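## Task

Unscrew the cap from tube 2 and lay it upside down and level in cap nest 2. Press the blue CYCLE key. Keep the cap in that nest until the green lamp lights; aspiration happens only once. Then screw the cap back onto tube 2 until it will not turn further. Check that the caps on tubes 1, 3 and 4 are still on and tight, and fully tighten any that are loose. Nothing may count as done if it only stays in place because the robot holds it. Release everything and move the gripper away; touching READY or its housing is allowed. To finish, with the gripper released, push the green READY key down until it switches. Do not press READY unless every step above was done correctly.

## Robot and tools

Robot: a single six-joint arm (waist, shoulder, elbow, wrist pitch, wrist yaw, wrist roll) with a two-finger parallel gripper. The fingers point along the gripper's own +z axis and close along its y axis. The reported end_effector_position is the point between the finger pads, roughly 1 cm short of the fingertips. Wrist roll spans -2.094 to 2.094 rad, so a long unscrewing twist may need several grip, turn, release, turn-back cycles.

Scene frame: origin on the table surface directly below the arm's base; +z is up; looking along +x, +y is to the left. The base may sit slightly tilted. Tubes 1 to 4 stand in the decapping station left to right as seen from the base; cap nests 1 to 4 on the cap tray follow the same order. The tray has an amber lamp (aspiration running) and a green lamp (aspiration finished). CYCLE (blue) and READY (green) share one housing; push a key until it switches.

A row is 8 numbers: x, y, z, qw, qx, qy, qz, opening. x, y, z is an absolute target position for the gripper in metres, scene frame. qw, qx, qy, qz is an absolute orientation quaternion, w first, scene frame. Opening runs from -1 (closed) to +1 (fully open, 0.094 m). To hold an orientation, repeat its quaternion in every row rather than copying the latest reported one, which may have drifted.

execute_actions: argument actions is a list holding zero or one item. Empty list: just returns the current state. An action item has rows (1 to 15 rows, one arm, each an absolute pose plus opening) and optional steps (1 to 15, default 15, each step 1/30 s); each row is used for one step and the last is repeated to fill. A wait item has only steps (up to 300), counted from the previous result, so your thinking time eats into it. Optional pictures (boolean) toggles camera images. A call whose target lies more than 0.6 m from the last reported position along any gripper axis is refused and nothing is sent.

move: target is one row (absolute pose plus opening); speed is in m/s, 0.002 to 0.5, default 0.25, and rotation is capped at twice that value in rad/s. The gripper follows a straight path lasting 0.5 to 10 s; longer paths stop after 10 s short of the target. It rotates the shorter way. It does not slow for obstacles, may lag, wander or overshoot speed, especially with the arm stretched out. The opening is applied at the start. The result adds a move: line: done (settled near target), off_target, moving, held or fault, plus limits (paced = the sent pose was clipped; held = a safety check blocked some steps, after which the arm may jump faster), and the distance from target.

wait: seconds, 0 to 10; sends nothing new. zoom_image: camera is one of cam_head_left, cam_head_right, cam_high, cam_low, cam_wrist (all 504x504); region is [x0, y0, x1, y1] in that camera's pixels, top-left origin, no larger than 504 by 504. read_manual: section "licences" (default) returns licence text only. finished_scene: scene is the number of the current scene; it ends that scene for good and reports success.

Motion limits: each control step the commanded pose is clipped to within 70 mm and 16 degrees of the measured pose, then damped inverse kinematics drives the joints, favouring position over orientation. Joint friction can leave the gripper up to about 31 mm off, and very small commands may not move it. After an action ends the arm continues only to the last clipped pose, so compare the reported pose with your goal and send the remainder. The simulation keeps running while you think; longer replies cost more time. No steps are held back in this setup.

Results: the state line gives end_effector_position and end_effector_quat_wxyz in the scene frame (printed position can be off, more so at long reach). Joint positions and Joint velocities list the six arm joints in order (rad, rad/s), then the pad gap (m, m/s). Ranges: waist -2.618 to 3.054, shoulder 0 to 3.142, elbow 0 to 3.142, wrist pitch -1.571 to 1.571, wrist yaw -1.571 to 1.571, wrist roll -2.094 to 2.094. grip_measured is the finger opening on the command scale (may be off by about 1 mm). A pose unreachable line and HELD marks show steps the clearance check altered or blocked (mounting block counts as arm). Hand target shows where the controller is currently steering. FAULT lines report stops; MOTOR HOT warns from 75 °C, 90 °C halts the arm for 10 s, 100 °C makes the arm and gripper go limp and fall. Holding loads heats motors.

Gripping: to hold something, command an opening about 0.03 below grip_measured for a firm grip, less for a lighter one. Pad force is about 50 to 62 N and can spike at first touch.

Avoid: knocking or dropping anything off the table (ends the scene), drops, slips, slams and hard impacts. Faster contact hits harder, and a target set far beyond the contact point presses harder. Loose objects may occasionally be nudged by outside pushes, so keep the cap seated in its nest. Release and back away before pressing READY.

Each tool is called after "Request:" by a JSON object that holds its "name" and its "arguments", one argument or row to a line.

## Session

Request:
{"name": "execute_actions", "arguments": {
  "actions": []
}}

Scene clock: 0.00 s of 10000.00 s.
end_effector_position=(+0.2881, -0.2708, +0.1858) grip_measured=+1.000 end_effector_quat_wxyz=(+0.082, +0.829, +0.217, +0.508)
Joint positions: [-1.142  1.573  1.065 -0.446 -0.968  1.82   0.094]
Joint velocities: [-0.002 -0.012 -0.007 -0.037  0.007  0.022  0.   ]
Motor temperatures (°C, as the motors report them): [18 23 22 19 18 18]
Hand target: +0.288, -0.271, +0.186; +0.082, +0.829, +0.217, +0.508
camera_calibration (this result's frames):
cam_wrist: T_world_to_cam=[[-0.373971, 0.779149, -0.503063, 0.407329], [-0.20909, 0.457625, 0.864211, 0.0540903], [0.903564, 0.428375, -0.00822588, -0.0461089], [0, 0, 0, 1]] pos_world=[0.205301, -0.322372, 0.157787]

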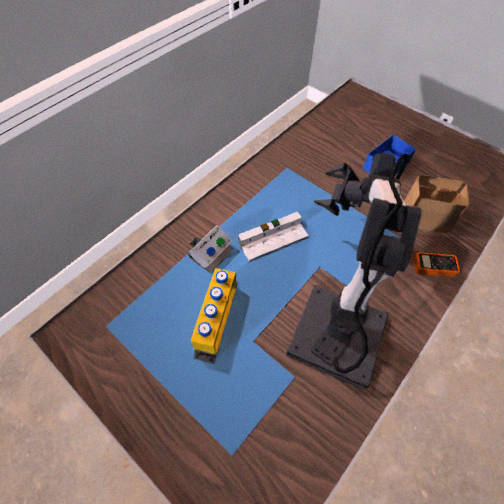

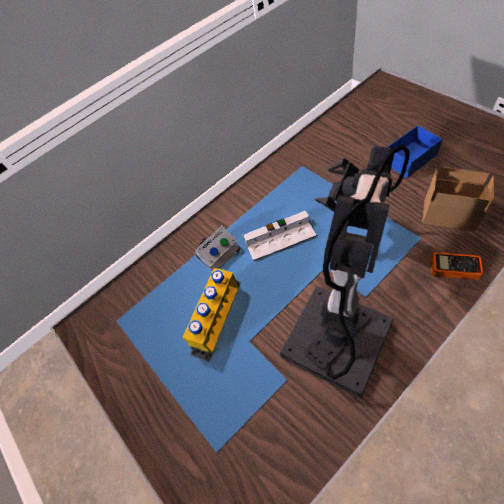

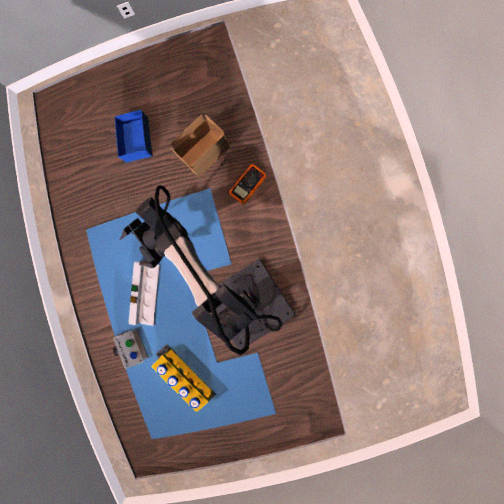

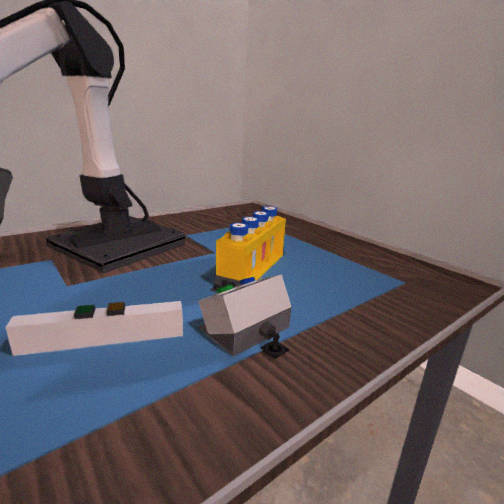

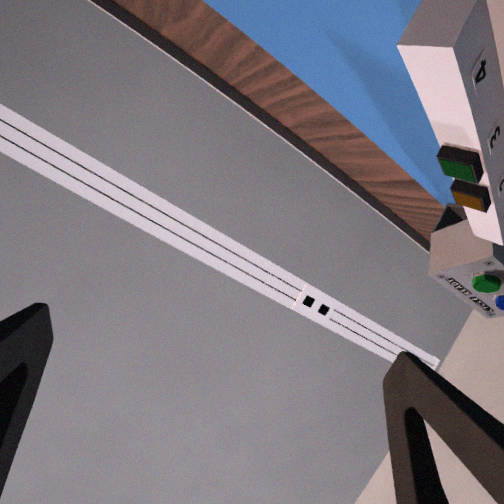

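Request:
{"name": "move", "arguments": {
  "target": [0.29,0.219,0.185,0,0.5225,0.8526,0,0.2],
  "speed": 0.3
}}

Scene clock: 6.17 s of 10000.00 s.
end_effector_position=(+0.2836, +0.2222, +0.1824) grip_measured=+0.202 end_effector_quat_wxyz=(-0.005, +0.521, +0.853, -0.005)
Joint positions: [ 0.671  1.959  1.863 -1.504  0.032  1.793  0.056]
Joint velocities: [-0.007  0.007 -0.012 -0.037 -0.007  0.037  0.   ]
Motor temperatures (°C, as the motors report them): [18 24 23 19 18 18]
Hand target: +0.285, +0.222, +0.184; -0.001, +0.524, +0.851, -0.009
Off the commanded pose: 0.008 m, 1 deg.
move: done
camera_calibration (this result's frames):
cam_wrist: T_world_to_cam=[[-0.775877, -0.629609, 0.0400896, 0.347747], [-0.506458, 0.659487, 0.555498, -0.0736912], [-0.376185, 0.410694, -0.830551, 0.263652], [0, 0, 0, 1]] pos_world=[0.331669, 0.159262, 0.245971]

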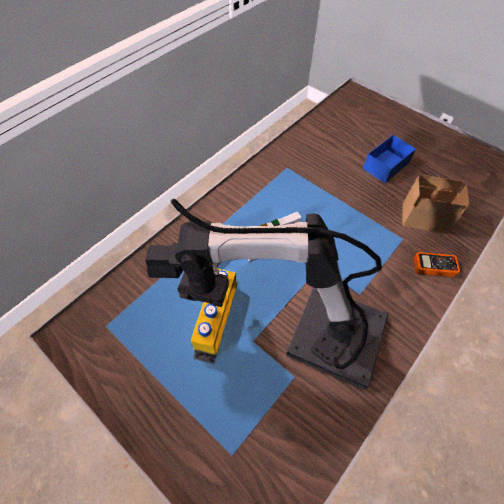

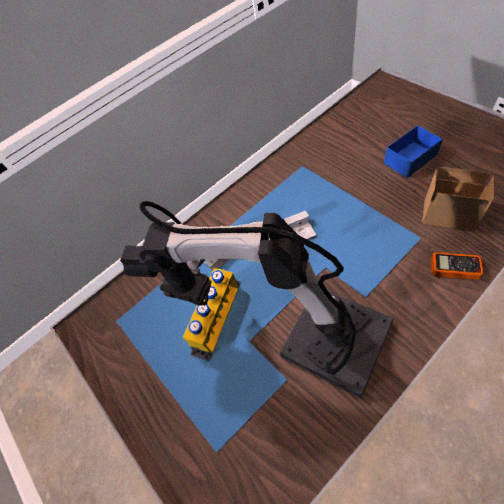

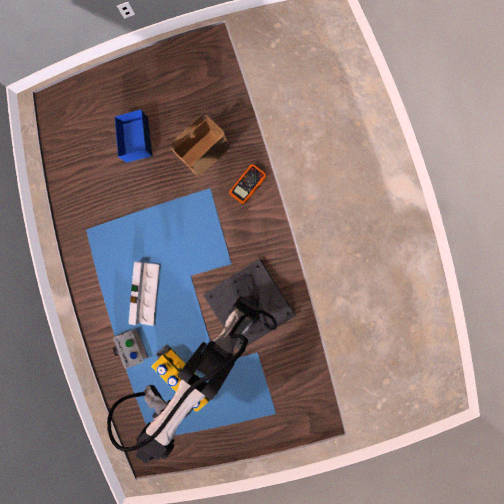

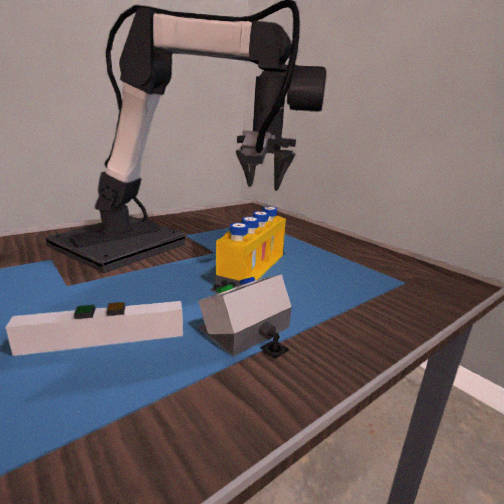

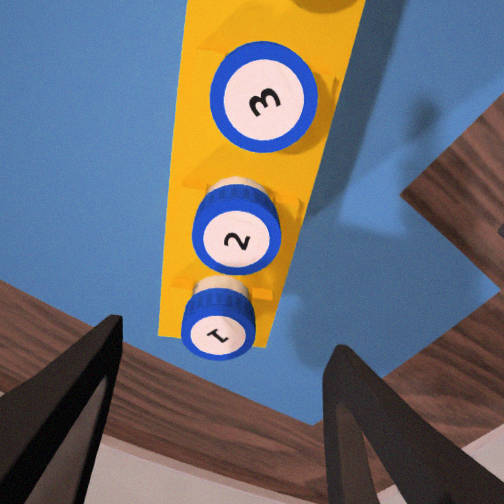

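Request:
{"name": "move", "arguments": {
  "target": [0.284,0.220,0.128,0,0.5225,0.8526,0,0.2],
  "speed": 0.1
}}

Scene clock: 8.07 s of 10000.00 s.
end_effector_position=(+0.2805, +0.2223, +0.1252) grip_measured=+0.202 end_effector_quat_wxyz=(-0.005, +0.521, +0.853, -0.009)
Joint positions: [ 0.671  1.946  1.617 -1.278  0.033  1.793  0.056]
Joint velocities: [ 0.002 -0.007 -0.002  0.007 -0.007 -0.007 -0.   ]
Motor temperatures (°C, as the motors report them): [18 24 24 19 18 18]
Hand target: +0.283, +0.219, +0.128; +0.000, +0.523, +0.853, +0.000
Off the commanded pose: 0.005 m, 1 deg.
move: done
camera_calibration (this result's frames):
cam_wrist: T_world_to_cam=[[-0.775516, -0.629608, 0.0465579, 0.346774], [-0.503996, 0.661831, 0.554949, -0.0447067], [-0.380214, 0.406907, -0.83058, 0.216928], [0, 0, 0, 1]] pos_world=[0.328876, 0.15965, 0.188841]

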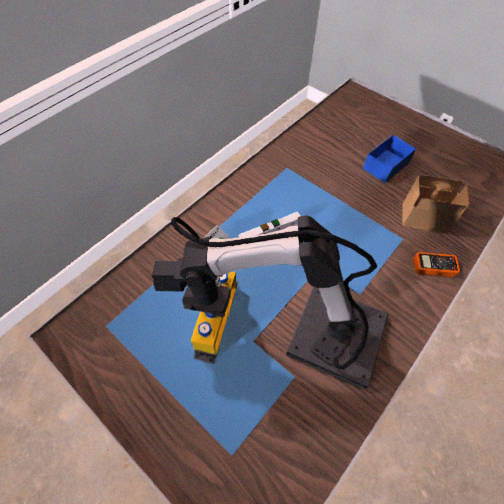

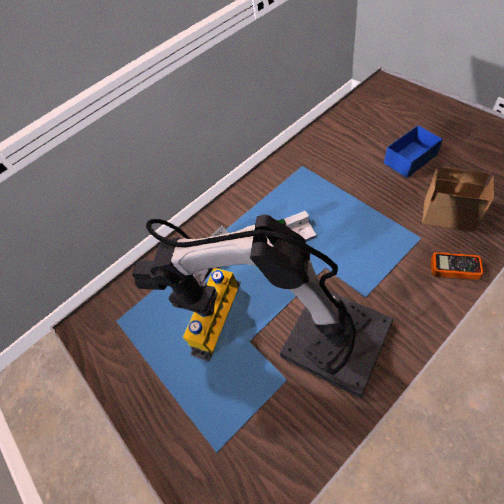

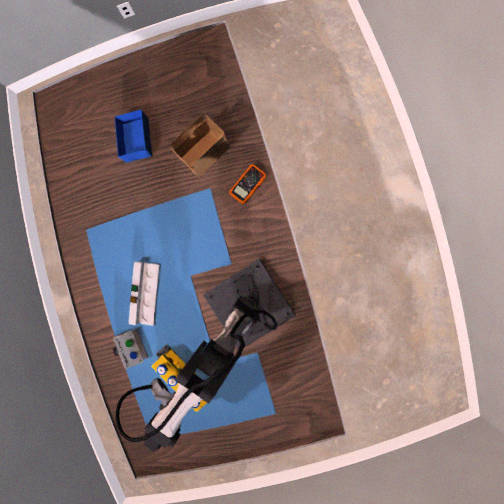

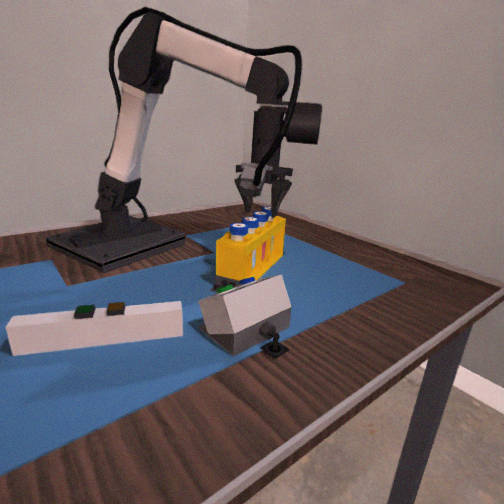

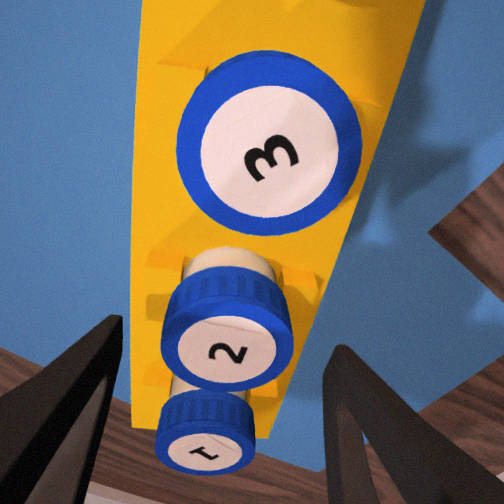

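Request:
{"name": "move", "arguments": {
  "target": [0.286,0.218,0.114,0,0.5225,0.8526,0,-0.1],
  "speed": 0.03
}}

Scene clock: 9.90 s of 10000.00 s.
end_effector_position=(+0.2837, +0.2205, +0.1144) grip_measured=-0.098 end_effector_quat_wxyz=(-0.004, +0.524, +0.852, -0.004)
Joint positions: [ 0.661  1.946  1.575 -1.226  0.033  1.788  0.042]
Joint velocities: [ 0.027  0.007 -0.017 -0.022 -0.007 -0.007 -0.001]
Motor temperatures (°C, as the motors report them): [18 25 24 19 18 18]
Hand target: +0.286, +0.218, +0.114; -0.000, +0.523, +0.853, -0.000
Off the commanded pose: 0.003 m, 1 deg.
move: done
camera_calibration (this result's frames):
cam_wrist: T_world_to_cam=[[-0.779853, -0.624844, 0.0374158, 0.349812], [-0.503561, 0.661743, 0.555449, -0.0360519], [-0.371828, 0.414327, -0.830709, 0.205911], [0, 0, 0, 1]] pos_world=[0.331211, 0.15712, 0.177988]

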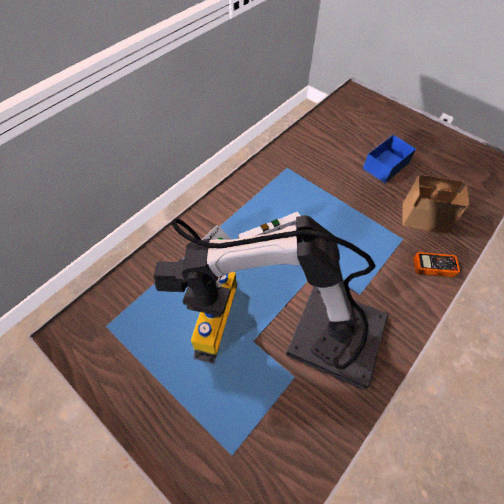

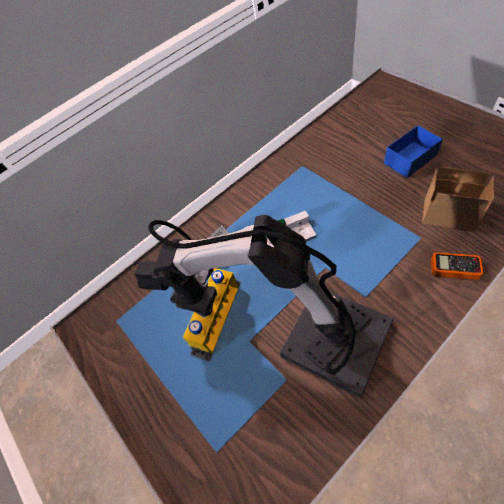

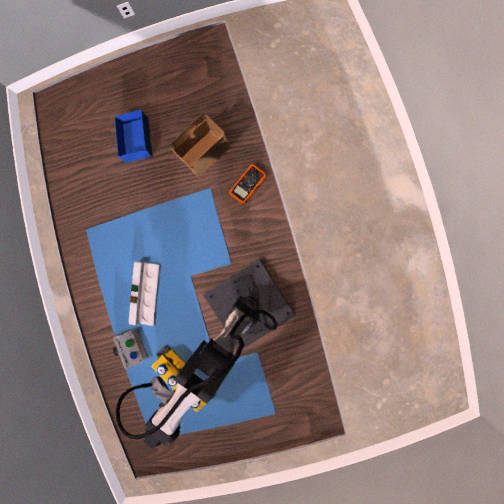

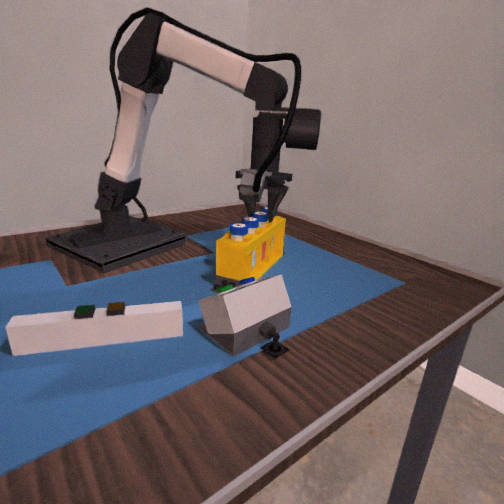

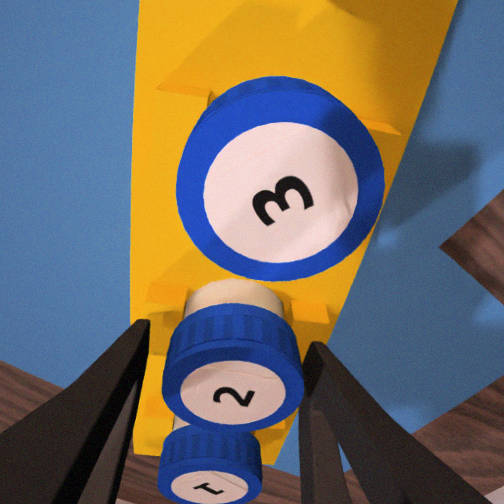

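Request:
{"name": "move", "arguments": {
  "target": [0.283,0.2205,0.114,0,0.5225,0.8526,0,-0.345],
  "speed": 0.03
}}

Request:
{"name": "move", "arguments": {
  "target": [0.283,0.2205,0.117,0,-0.8039,0.5948,0,-0.345],
  "speed": 0.5
}}

Scene clock: 11.47 s of 10000.00 s.
end_effector_position=(+0.2826, +0.2199, +0.1143) grip_measured=-0.309 end_effector_quat_wxyz=(-0.006, +0.524, +0.852, -0.006)
Joint positions: [ 0.661  1.946  1.575 -1.23   0.031  1.788  0.032]
Joint velocities: [-0.012  0.002 -0.007 -0.022 -0.022  0.007 -0.   ]
Motor temperatures (°C, as the motors report them): [18 25 24 19 18 18]
Hand target: +0.283, +0.221, +0.114; -0.000, +0.522, +0.853, -0.000
Off the commanded pose: 0.001 m, 1 deg.
move: done
camera_calibration (this result's frames):
cam_wrist: T_world_to_cam=[[-0.77908, -0.62549, 0.0423778, 0.34794], [-0.501503, 0.662357, 0.556577, -0.0370389], [-0.376202, 0.412365, -0.829715, 0.20722], [0, 0, 0, 1]] pos_world=[0.330455, 0.156715, 0.177804]

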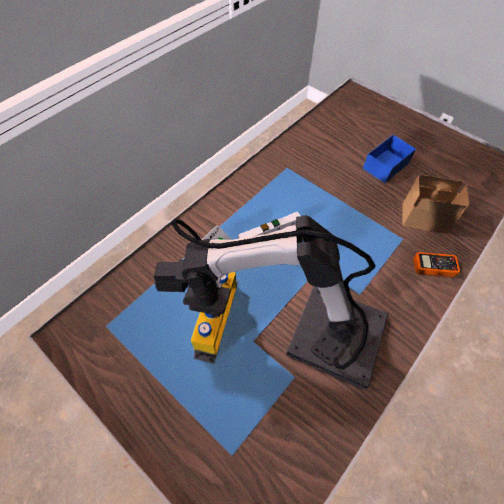

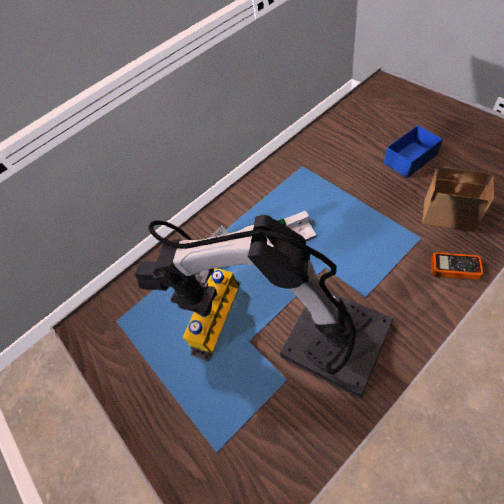

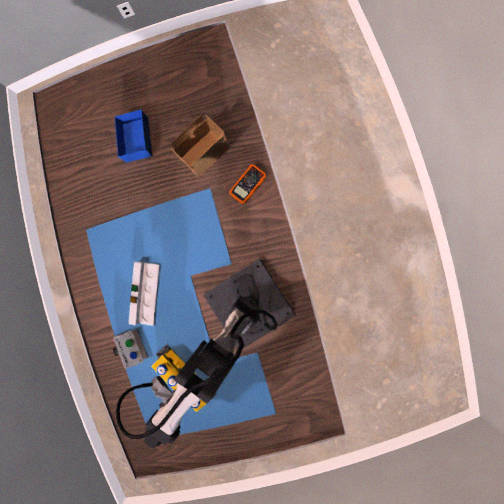

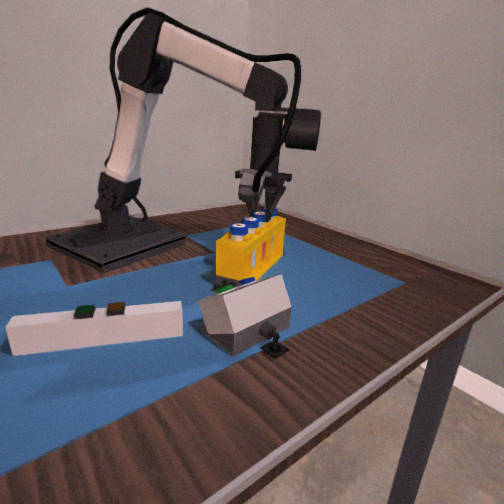

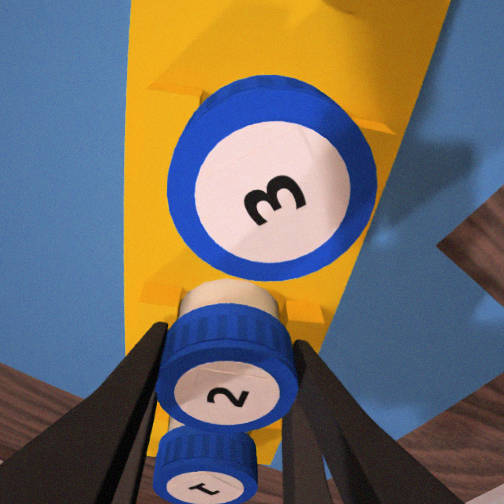

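Scene clock: 15.20 s of 10000.00 s.
end_effector_position=(+0.2823, +0.2206, +0.1153) grip_measured=-0.309 end_effector_quat_wxyz=(+0.006, +0.795, -0.606, +0.000)
Joint positions: [ 0.667  1.943  1.575 -1.23   0.04  -1.146  0.032]
Joint velocities: [-0.007  0.002 -0.002  0.037  0.007  0.022 -0.   ]
Motor temperatures (°C, as the motors report them): [18 26 24 19 18 18]
Hand target: +0.283, +0.221, +0.117; +0.000, +0.804, -0.595, +0.000
Off the commanded pose: 0.002 m, 2 deg.
move: done
camera_calibration (this result's frames):
cam_wrist: T_world_to_cam=[[0.889117, 0.457411, 0.0157015, -0.358568], [0.372366, -0.742901, 0.556275, 0.0251375], [0.266111, -0.488747, -0.83085, 0.225234], [0, 0, 0, 1]] pos_world=[0.249512, 0.29277, 0.178783]

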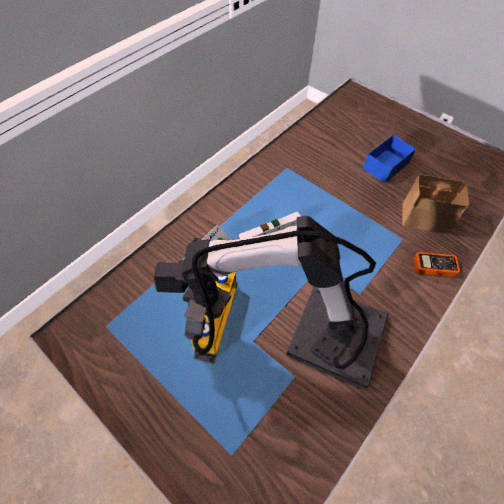

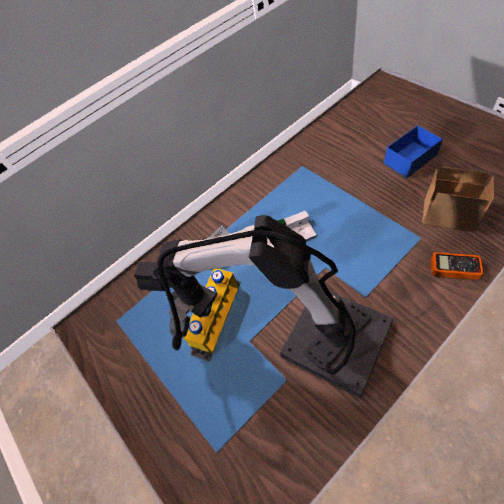

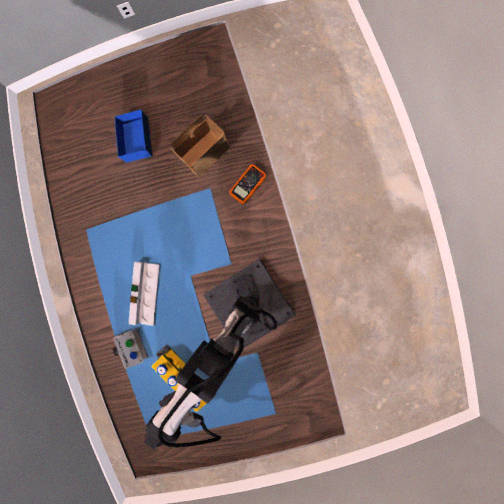

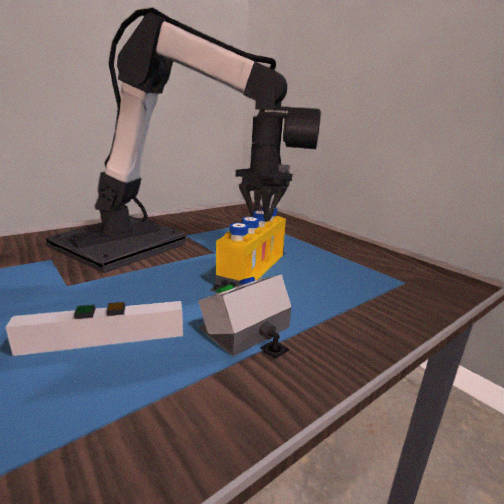

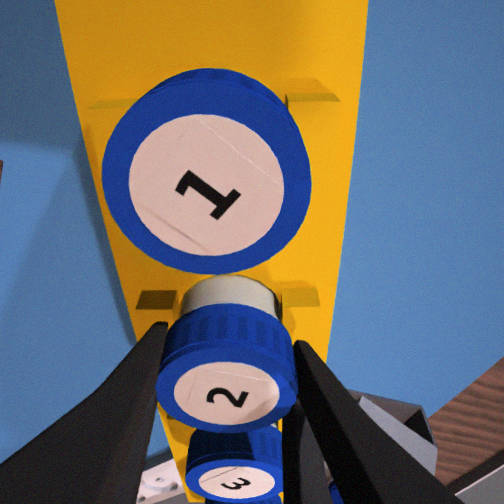

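Request:
{"name": "move", "arguments": {
  "target": [0.2825,0.2205,0.116,0,-0.795,0.606,0,-0.2],
  "speed": 0.1
}}

Request:
{"name": "move", "arguments": {
  "target": [0.2825,0.2205,0.123,0,0.5225,0.8526,0,-0.2],
  "speed": 0.5
}}

Request:
{"name": "move", "arguments": {
  "target": [0.2825,0.2205,0.121,0,0.5225,0.8526,0,-0.345],
  "speed": 0.1
}}

Request:
{"name": "move", "arguments": {
  "target": [0.2825,0.2205,0.124,0,-0.8039,0.5948,0,-0.345],
  "speed": 0.5
}}

Scene clock: 17.00 s of 10000.00 s.
end_effector_position=(+0.2822, +0.2206, +0.1153) grip_measured=-0.202 end_effector_quat_wxyz=(+0.006, +0.796, -0.606, -0.000)
Joint positions: [ 0.667  1.943  1.575 -1.23   0.04  -1.149  0.037]
Joint velocities: [-0.022 -0.007 -0.022 -0.051 -0.022 -0.037  0.   ]
Motor temperatures (°C, as the motors report them): [18 27 24 19 18 18]
Hand target: +0.282, +0.221, +0.116; +0.000, +0.795, -0.606, -0.000
Off the commanded pose: 0.001 m, 1 deg.
move: done
camera_calibration (this result's frames):
cam_wrist: T_world_to_cam=[[0.888072, 0.459452, 0.0152355, -0.358564], [0.374383, -0.742081, 0.556015, 0.0244523], [0.266768, -0.488077, -0.831033, 0.224949], [0, 0, 0, 1]] pos_world=[0.249267, 0.292681, 0.178807]

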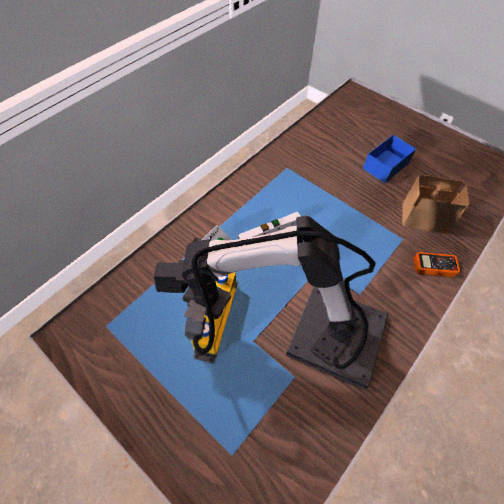

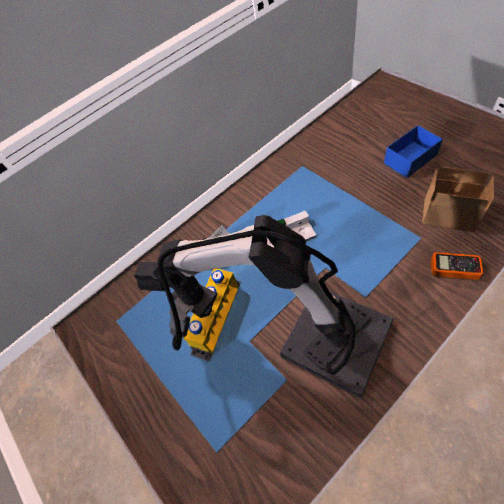

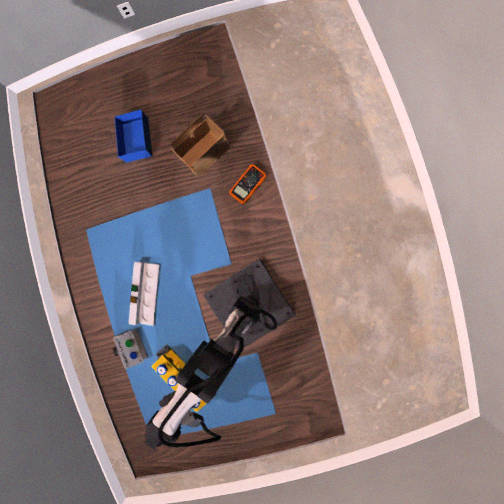

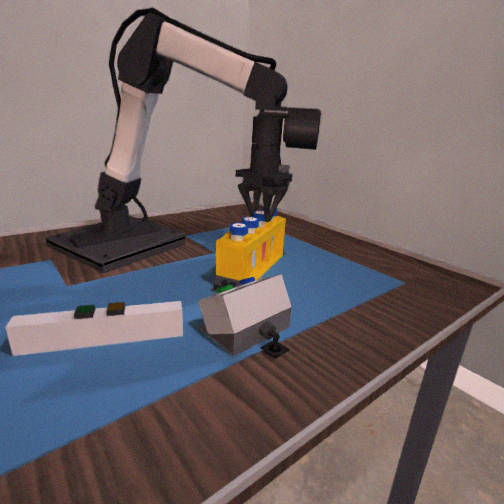

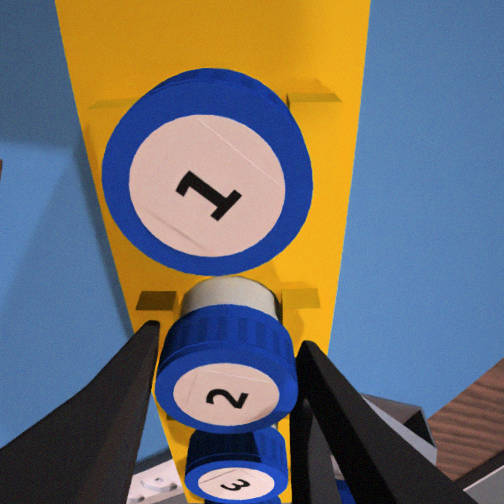

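Scene clock: 20.70 s of 10000.00 s.
end_effector_position=(+0.2814, +0.2215, +0.1153) grip_measured=-0.202 end_effector_quat_wxyz=(-0.004, +0.516, +0.856, -0.005)
Joint positions: [ 0.667  1.943  1.575 -1.23   0.033  1.777  0.037]
Joint velocities: [-0.012  0.002  0.002 -0.007 -0.007  0.051 -0.   ]
Motor temperatures (°C, as the motors report them): [18 28 25 19 18 18]
Hand target: +0.283, +0.221, +0.123; -0.000, +0.522, +0.853, +0.000
Off the commanded pose: 0.008 m, 1 deg.
move: done
camera_calibration (this result's frames):
cam_wrist: T_world_to_cam=[[-0.768422, -0.63873, 0.0394047, 0.348258], [-0.514676, 0.653425, 0.555108, -0.0333728], [-0.380312, 0.406276, -0.830845, 0.209586], [0, 0, 0, 1]] pos_world=[0.330141, 0.1591, 0.178936]

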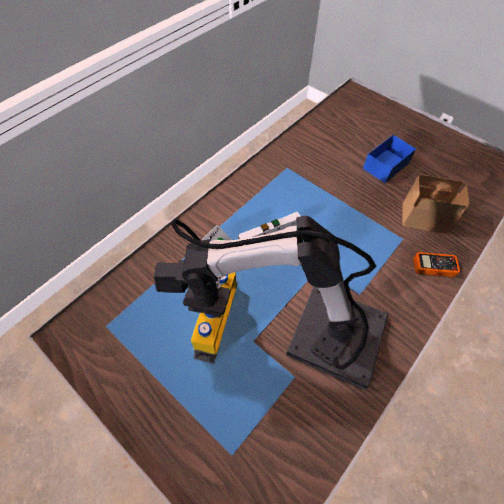

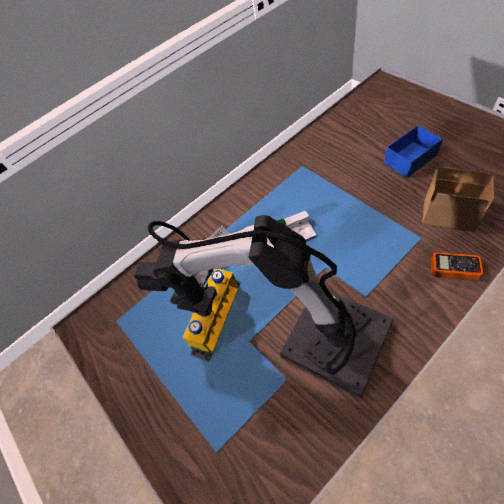

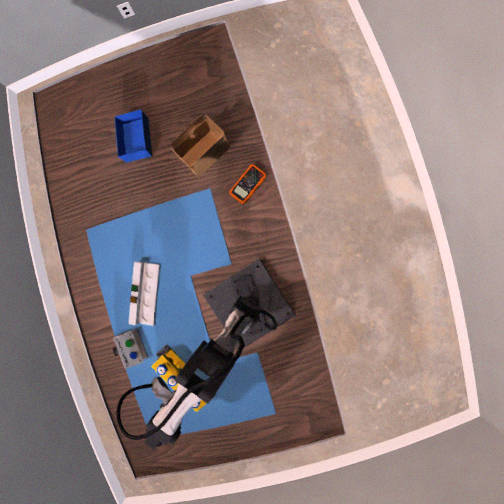

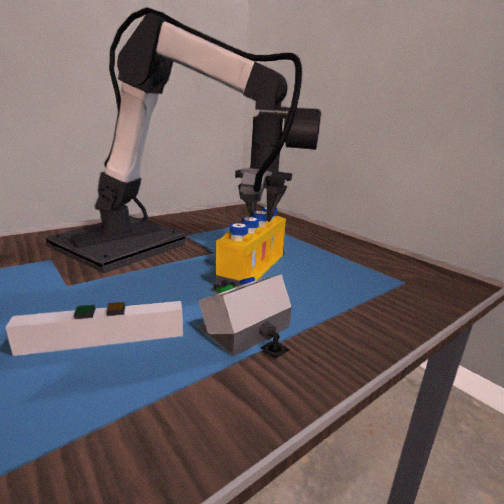

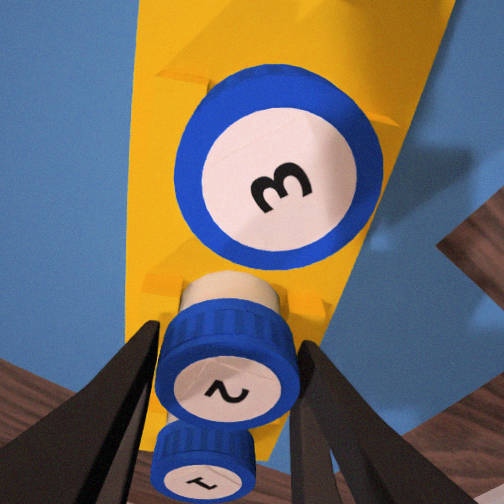

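Scene clock: 21.40 s of 10000.00 s.
end_effector_position=(+0.2814, +0.2215, +0.1153) grip_measured=-0.306 end_effector_quat_wxyz=(-0.004, +0.517, +0.856, -0.005)
Joint positions: [ 0.667  1.943  1.575 -1.23   0.033  1.779  0.033]
Joint velocities: [-0.012 -0.032 -0.002 -0.007  0.007  0.022 -0.001]
Motor temperatures (°C, as the motors report them): [18 28 25 19 18 18]
Hand target: +0.283, +0.221, +0.121; -0.000, +0.523, +0.853, +0.000
Off the commanded pose: 0.006 m, 1 deg.
move: done
camera_calibration (this result's frames):
cam_wrist: T_world_to_cam=[[-0.769882, -0.636968, 0.0394148, 0.348278], [-0.513185, 0.654617, 0.555084, -0.0340536], [-0.379372, 0.407122, -0.83086, 0.209136], [0, 0, 0, 1]] pos_world=[0.329998, 0.15899, 0.178938]

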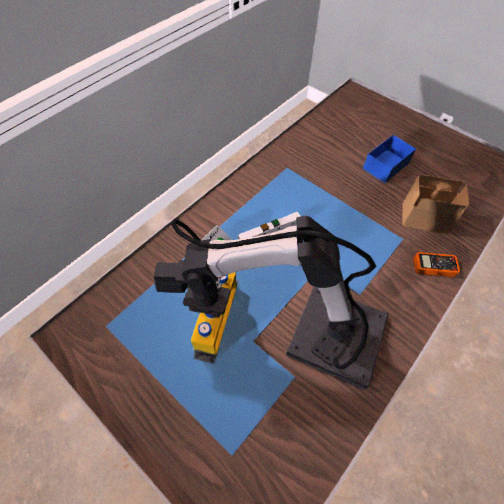

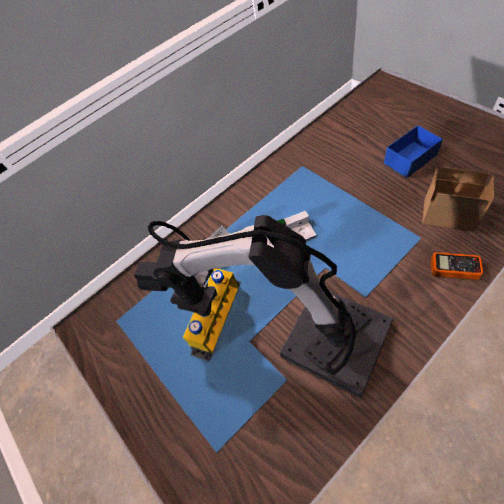

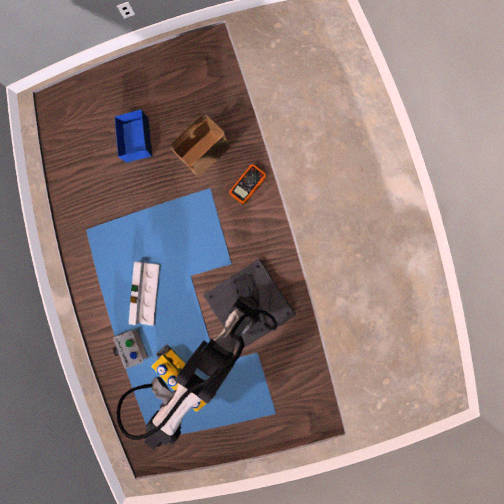

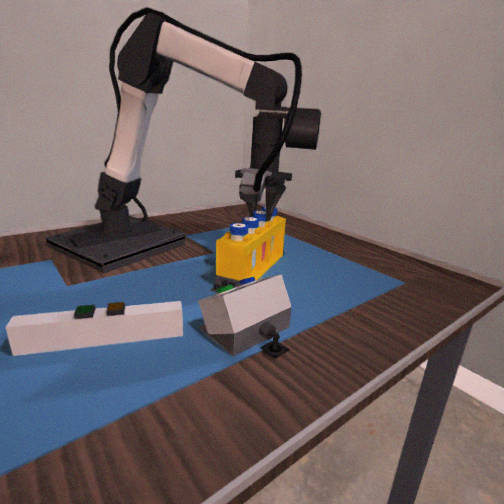

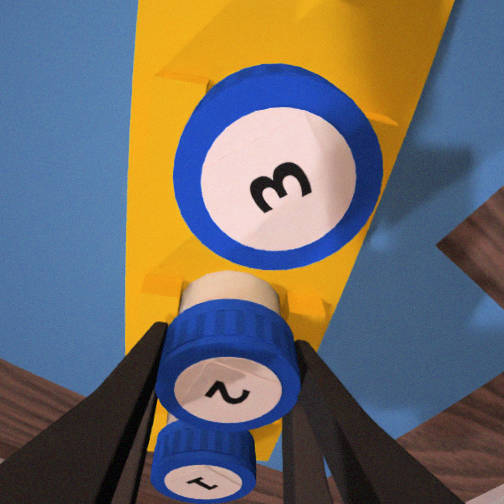

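Scene clock: 25.10 s of 10000.00 s.
end_effector_position=(+0.2827, +0.2190, +0.1163) grip_measured=-0.307 end_effector_quat_wxyz=(+0.008, +0.800, -0.600, +0.004)
Joint positions: [ 0.667  1.941  1.576 -1.234  0.049 -1.163  0.033]
Joint velocities: [-0.022 -0.022  0.012 -0.007 -0.037 -0.022  0.001]
Motor temperatures (°C, as the motors report them): [18 29 25 19 18 18]
Hand target: +0.283, +0.221, +0.124; -0.000, +0.804, -0.595, +0.000
Off the commanded pose: 0.008 m, 1 deg.
move: done
camera_calibration (this result's frames):
cam_wrist: T_world_to_cam=[[0.88117, 0.472521, 0.0162349, -0.359387], [0.382347, -0.732368, 0.563425, 0.0172726], [0.27812, -0.490266, -0.826008, 0.221487], [0, 0, 0, 1]] pos_world=[0.248477, 0.291056, 0.179053]

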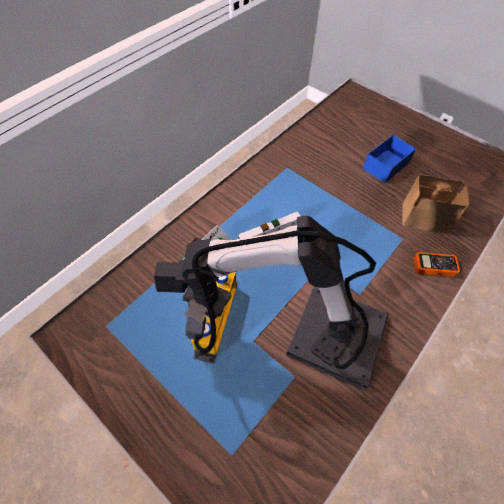

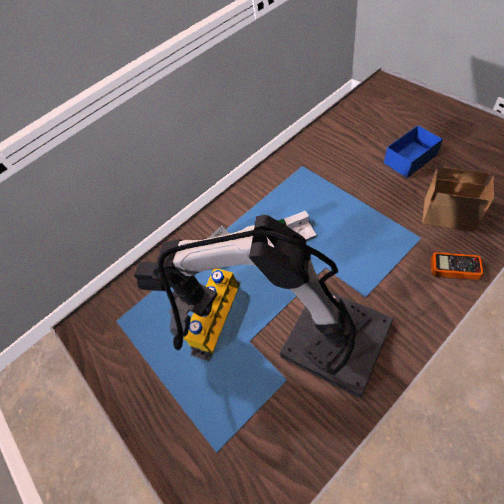

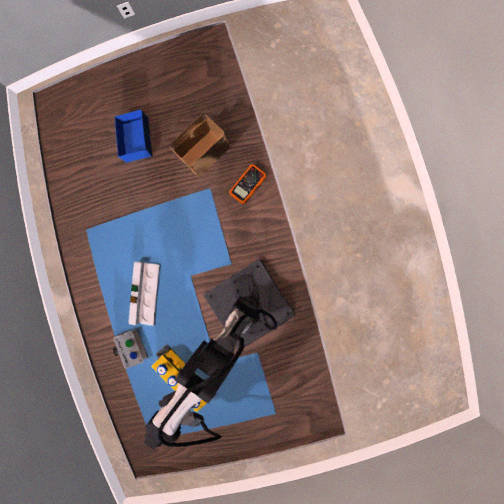

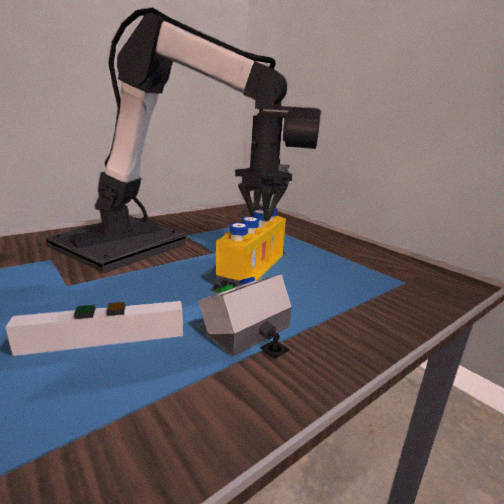

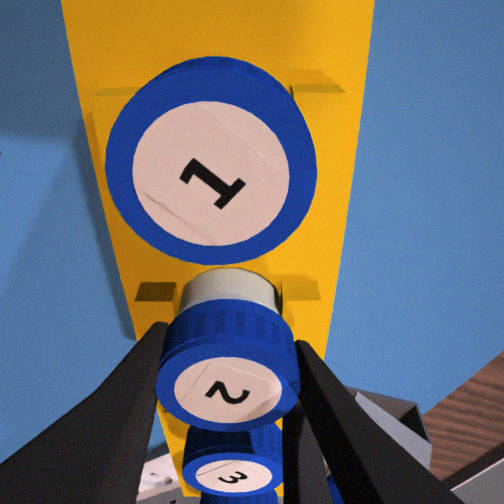

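Request:
{"name": "move", "arguments": {
  "target": [0.2825,0.2205,0.128,0,-0.8039,0.5948,0,-0.2],
  "speed": 0.015
}}

Scene clock: 26.83 s of 10000.00 s.
end_effector_position=(+0.2821, +0.2188, +0.1189) grip_measured=-0.202 end_effector_quat_wxyz=(+0.009, +0.801, -0.598, +0.003)
Joint positions: [ 0.667  1.941  1.586 -1.248  0.047 -1.166  0.037]
Joint velocities: [ 0.007  0.012 -0.017 -0.022  0.051 -0.007 -0.001]
Motor temperatures (°C, as the motors report them): [18 29 25 19 18 18]
Hand target: +0.283, +0.221, +0.128; -0.000, +0.804, -0.595, -0.000
Off the commanded pose: 0.009 m, 1 deg.
move: done
camera_calibration (this result's frames):
cam_wrist: T_world_to_cam=[[0.879739, 0.475296, 0.0123799, -0.358555], [0.386987, -0.730927, 0.562127, 0.0144836], [0.276226, -0.489734, -0.826958, 0.224266], [0, 0, 0, 1]] pos_world=[0.247882, 0.290837, 0.181756]

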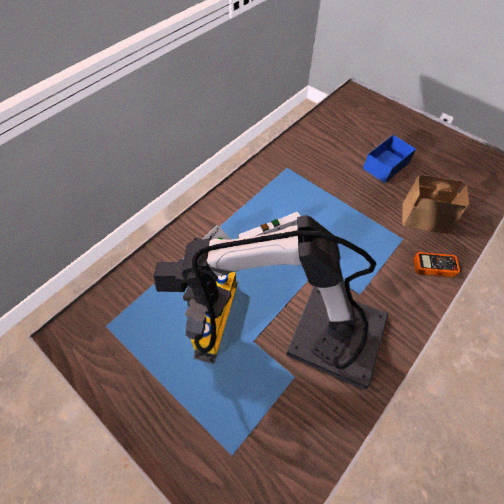

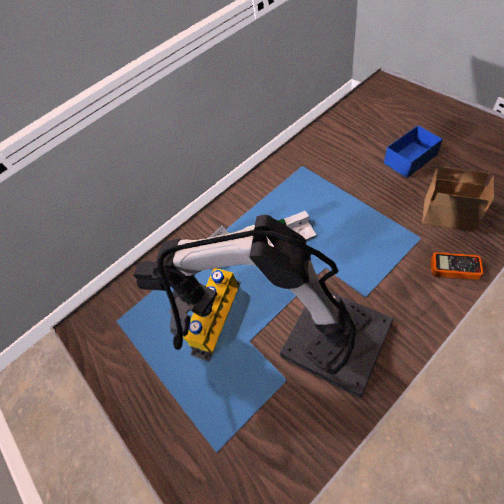

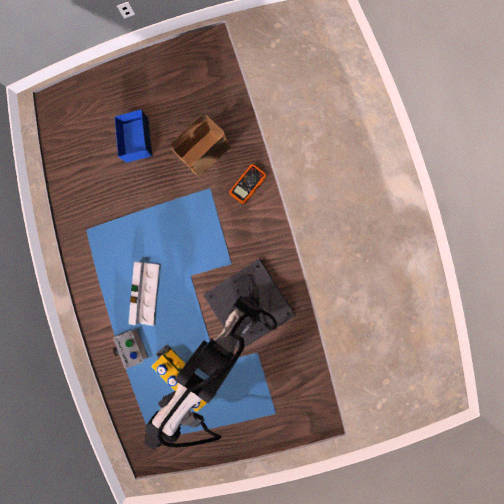

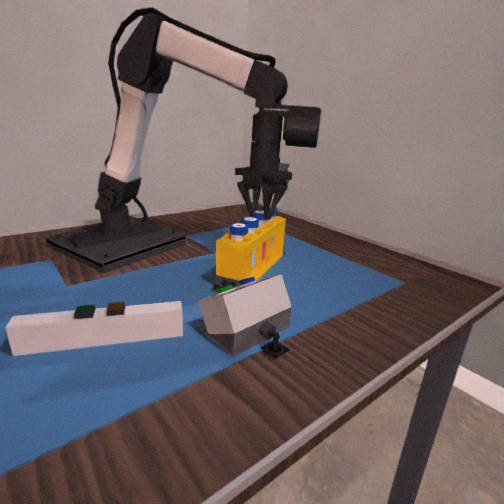

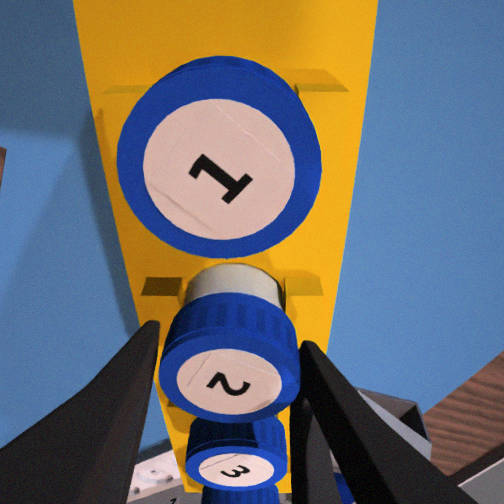

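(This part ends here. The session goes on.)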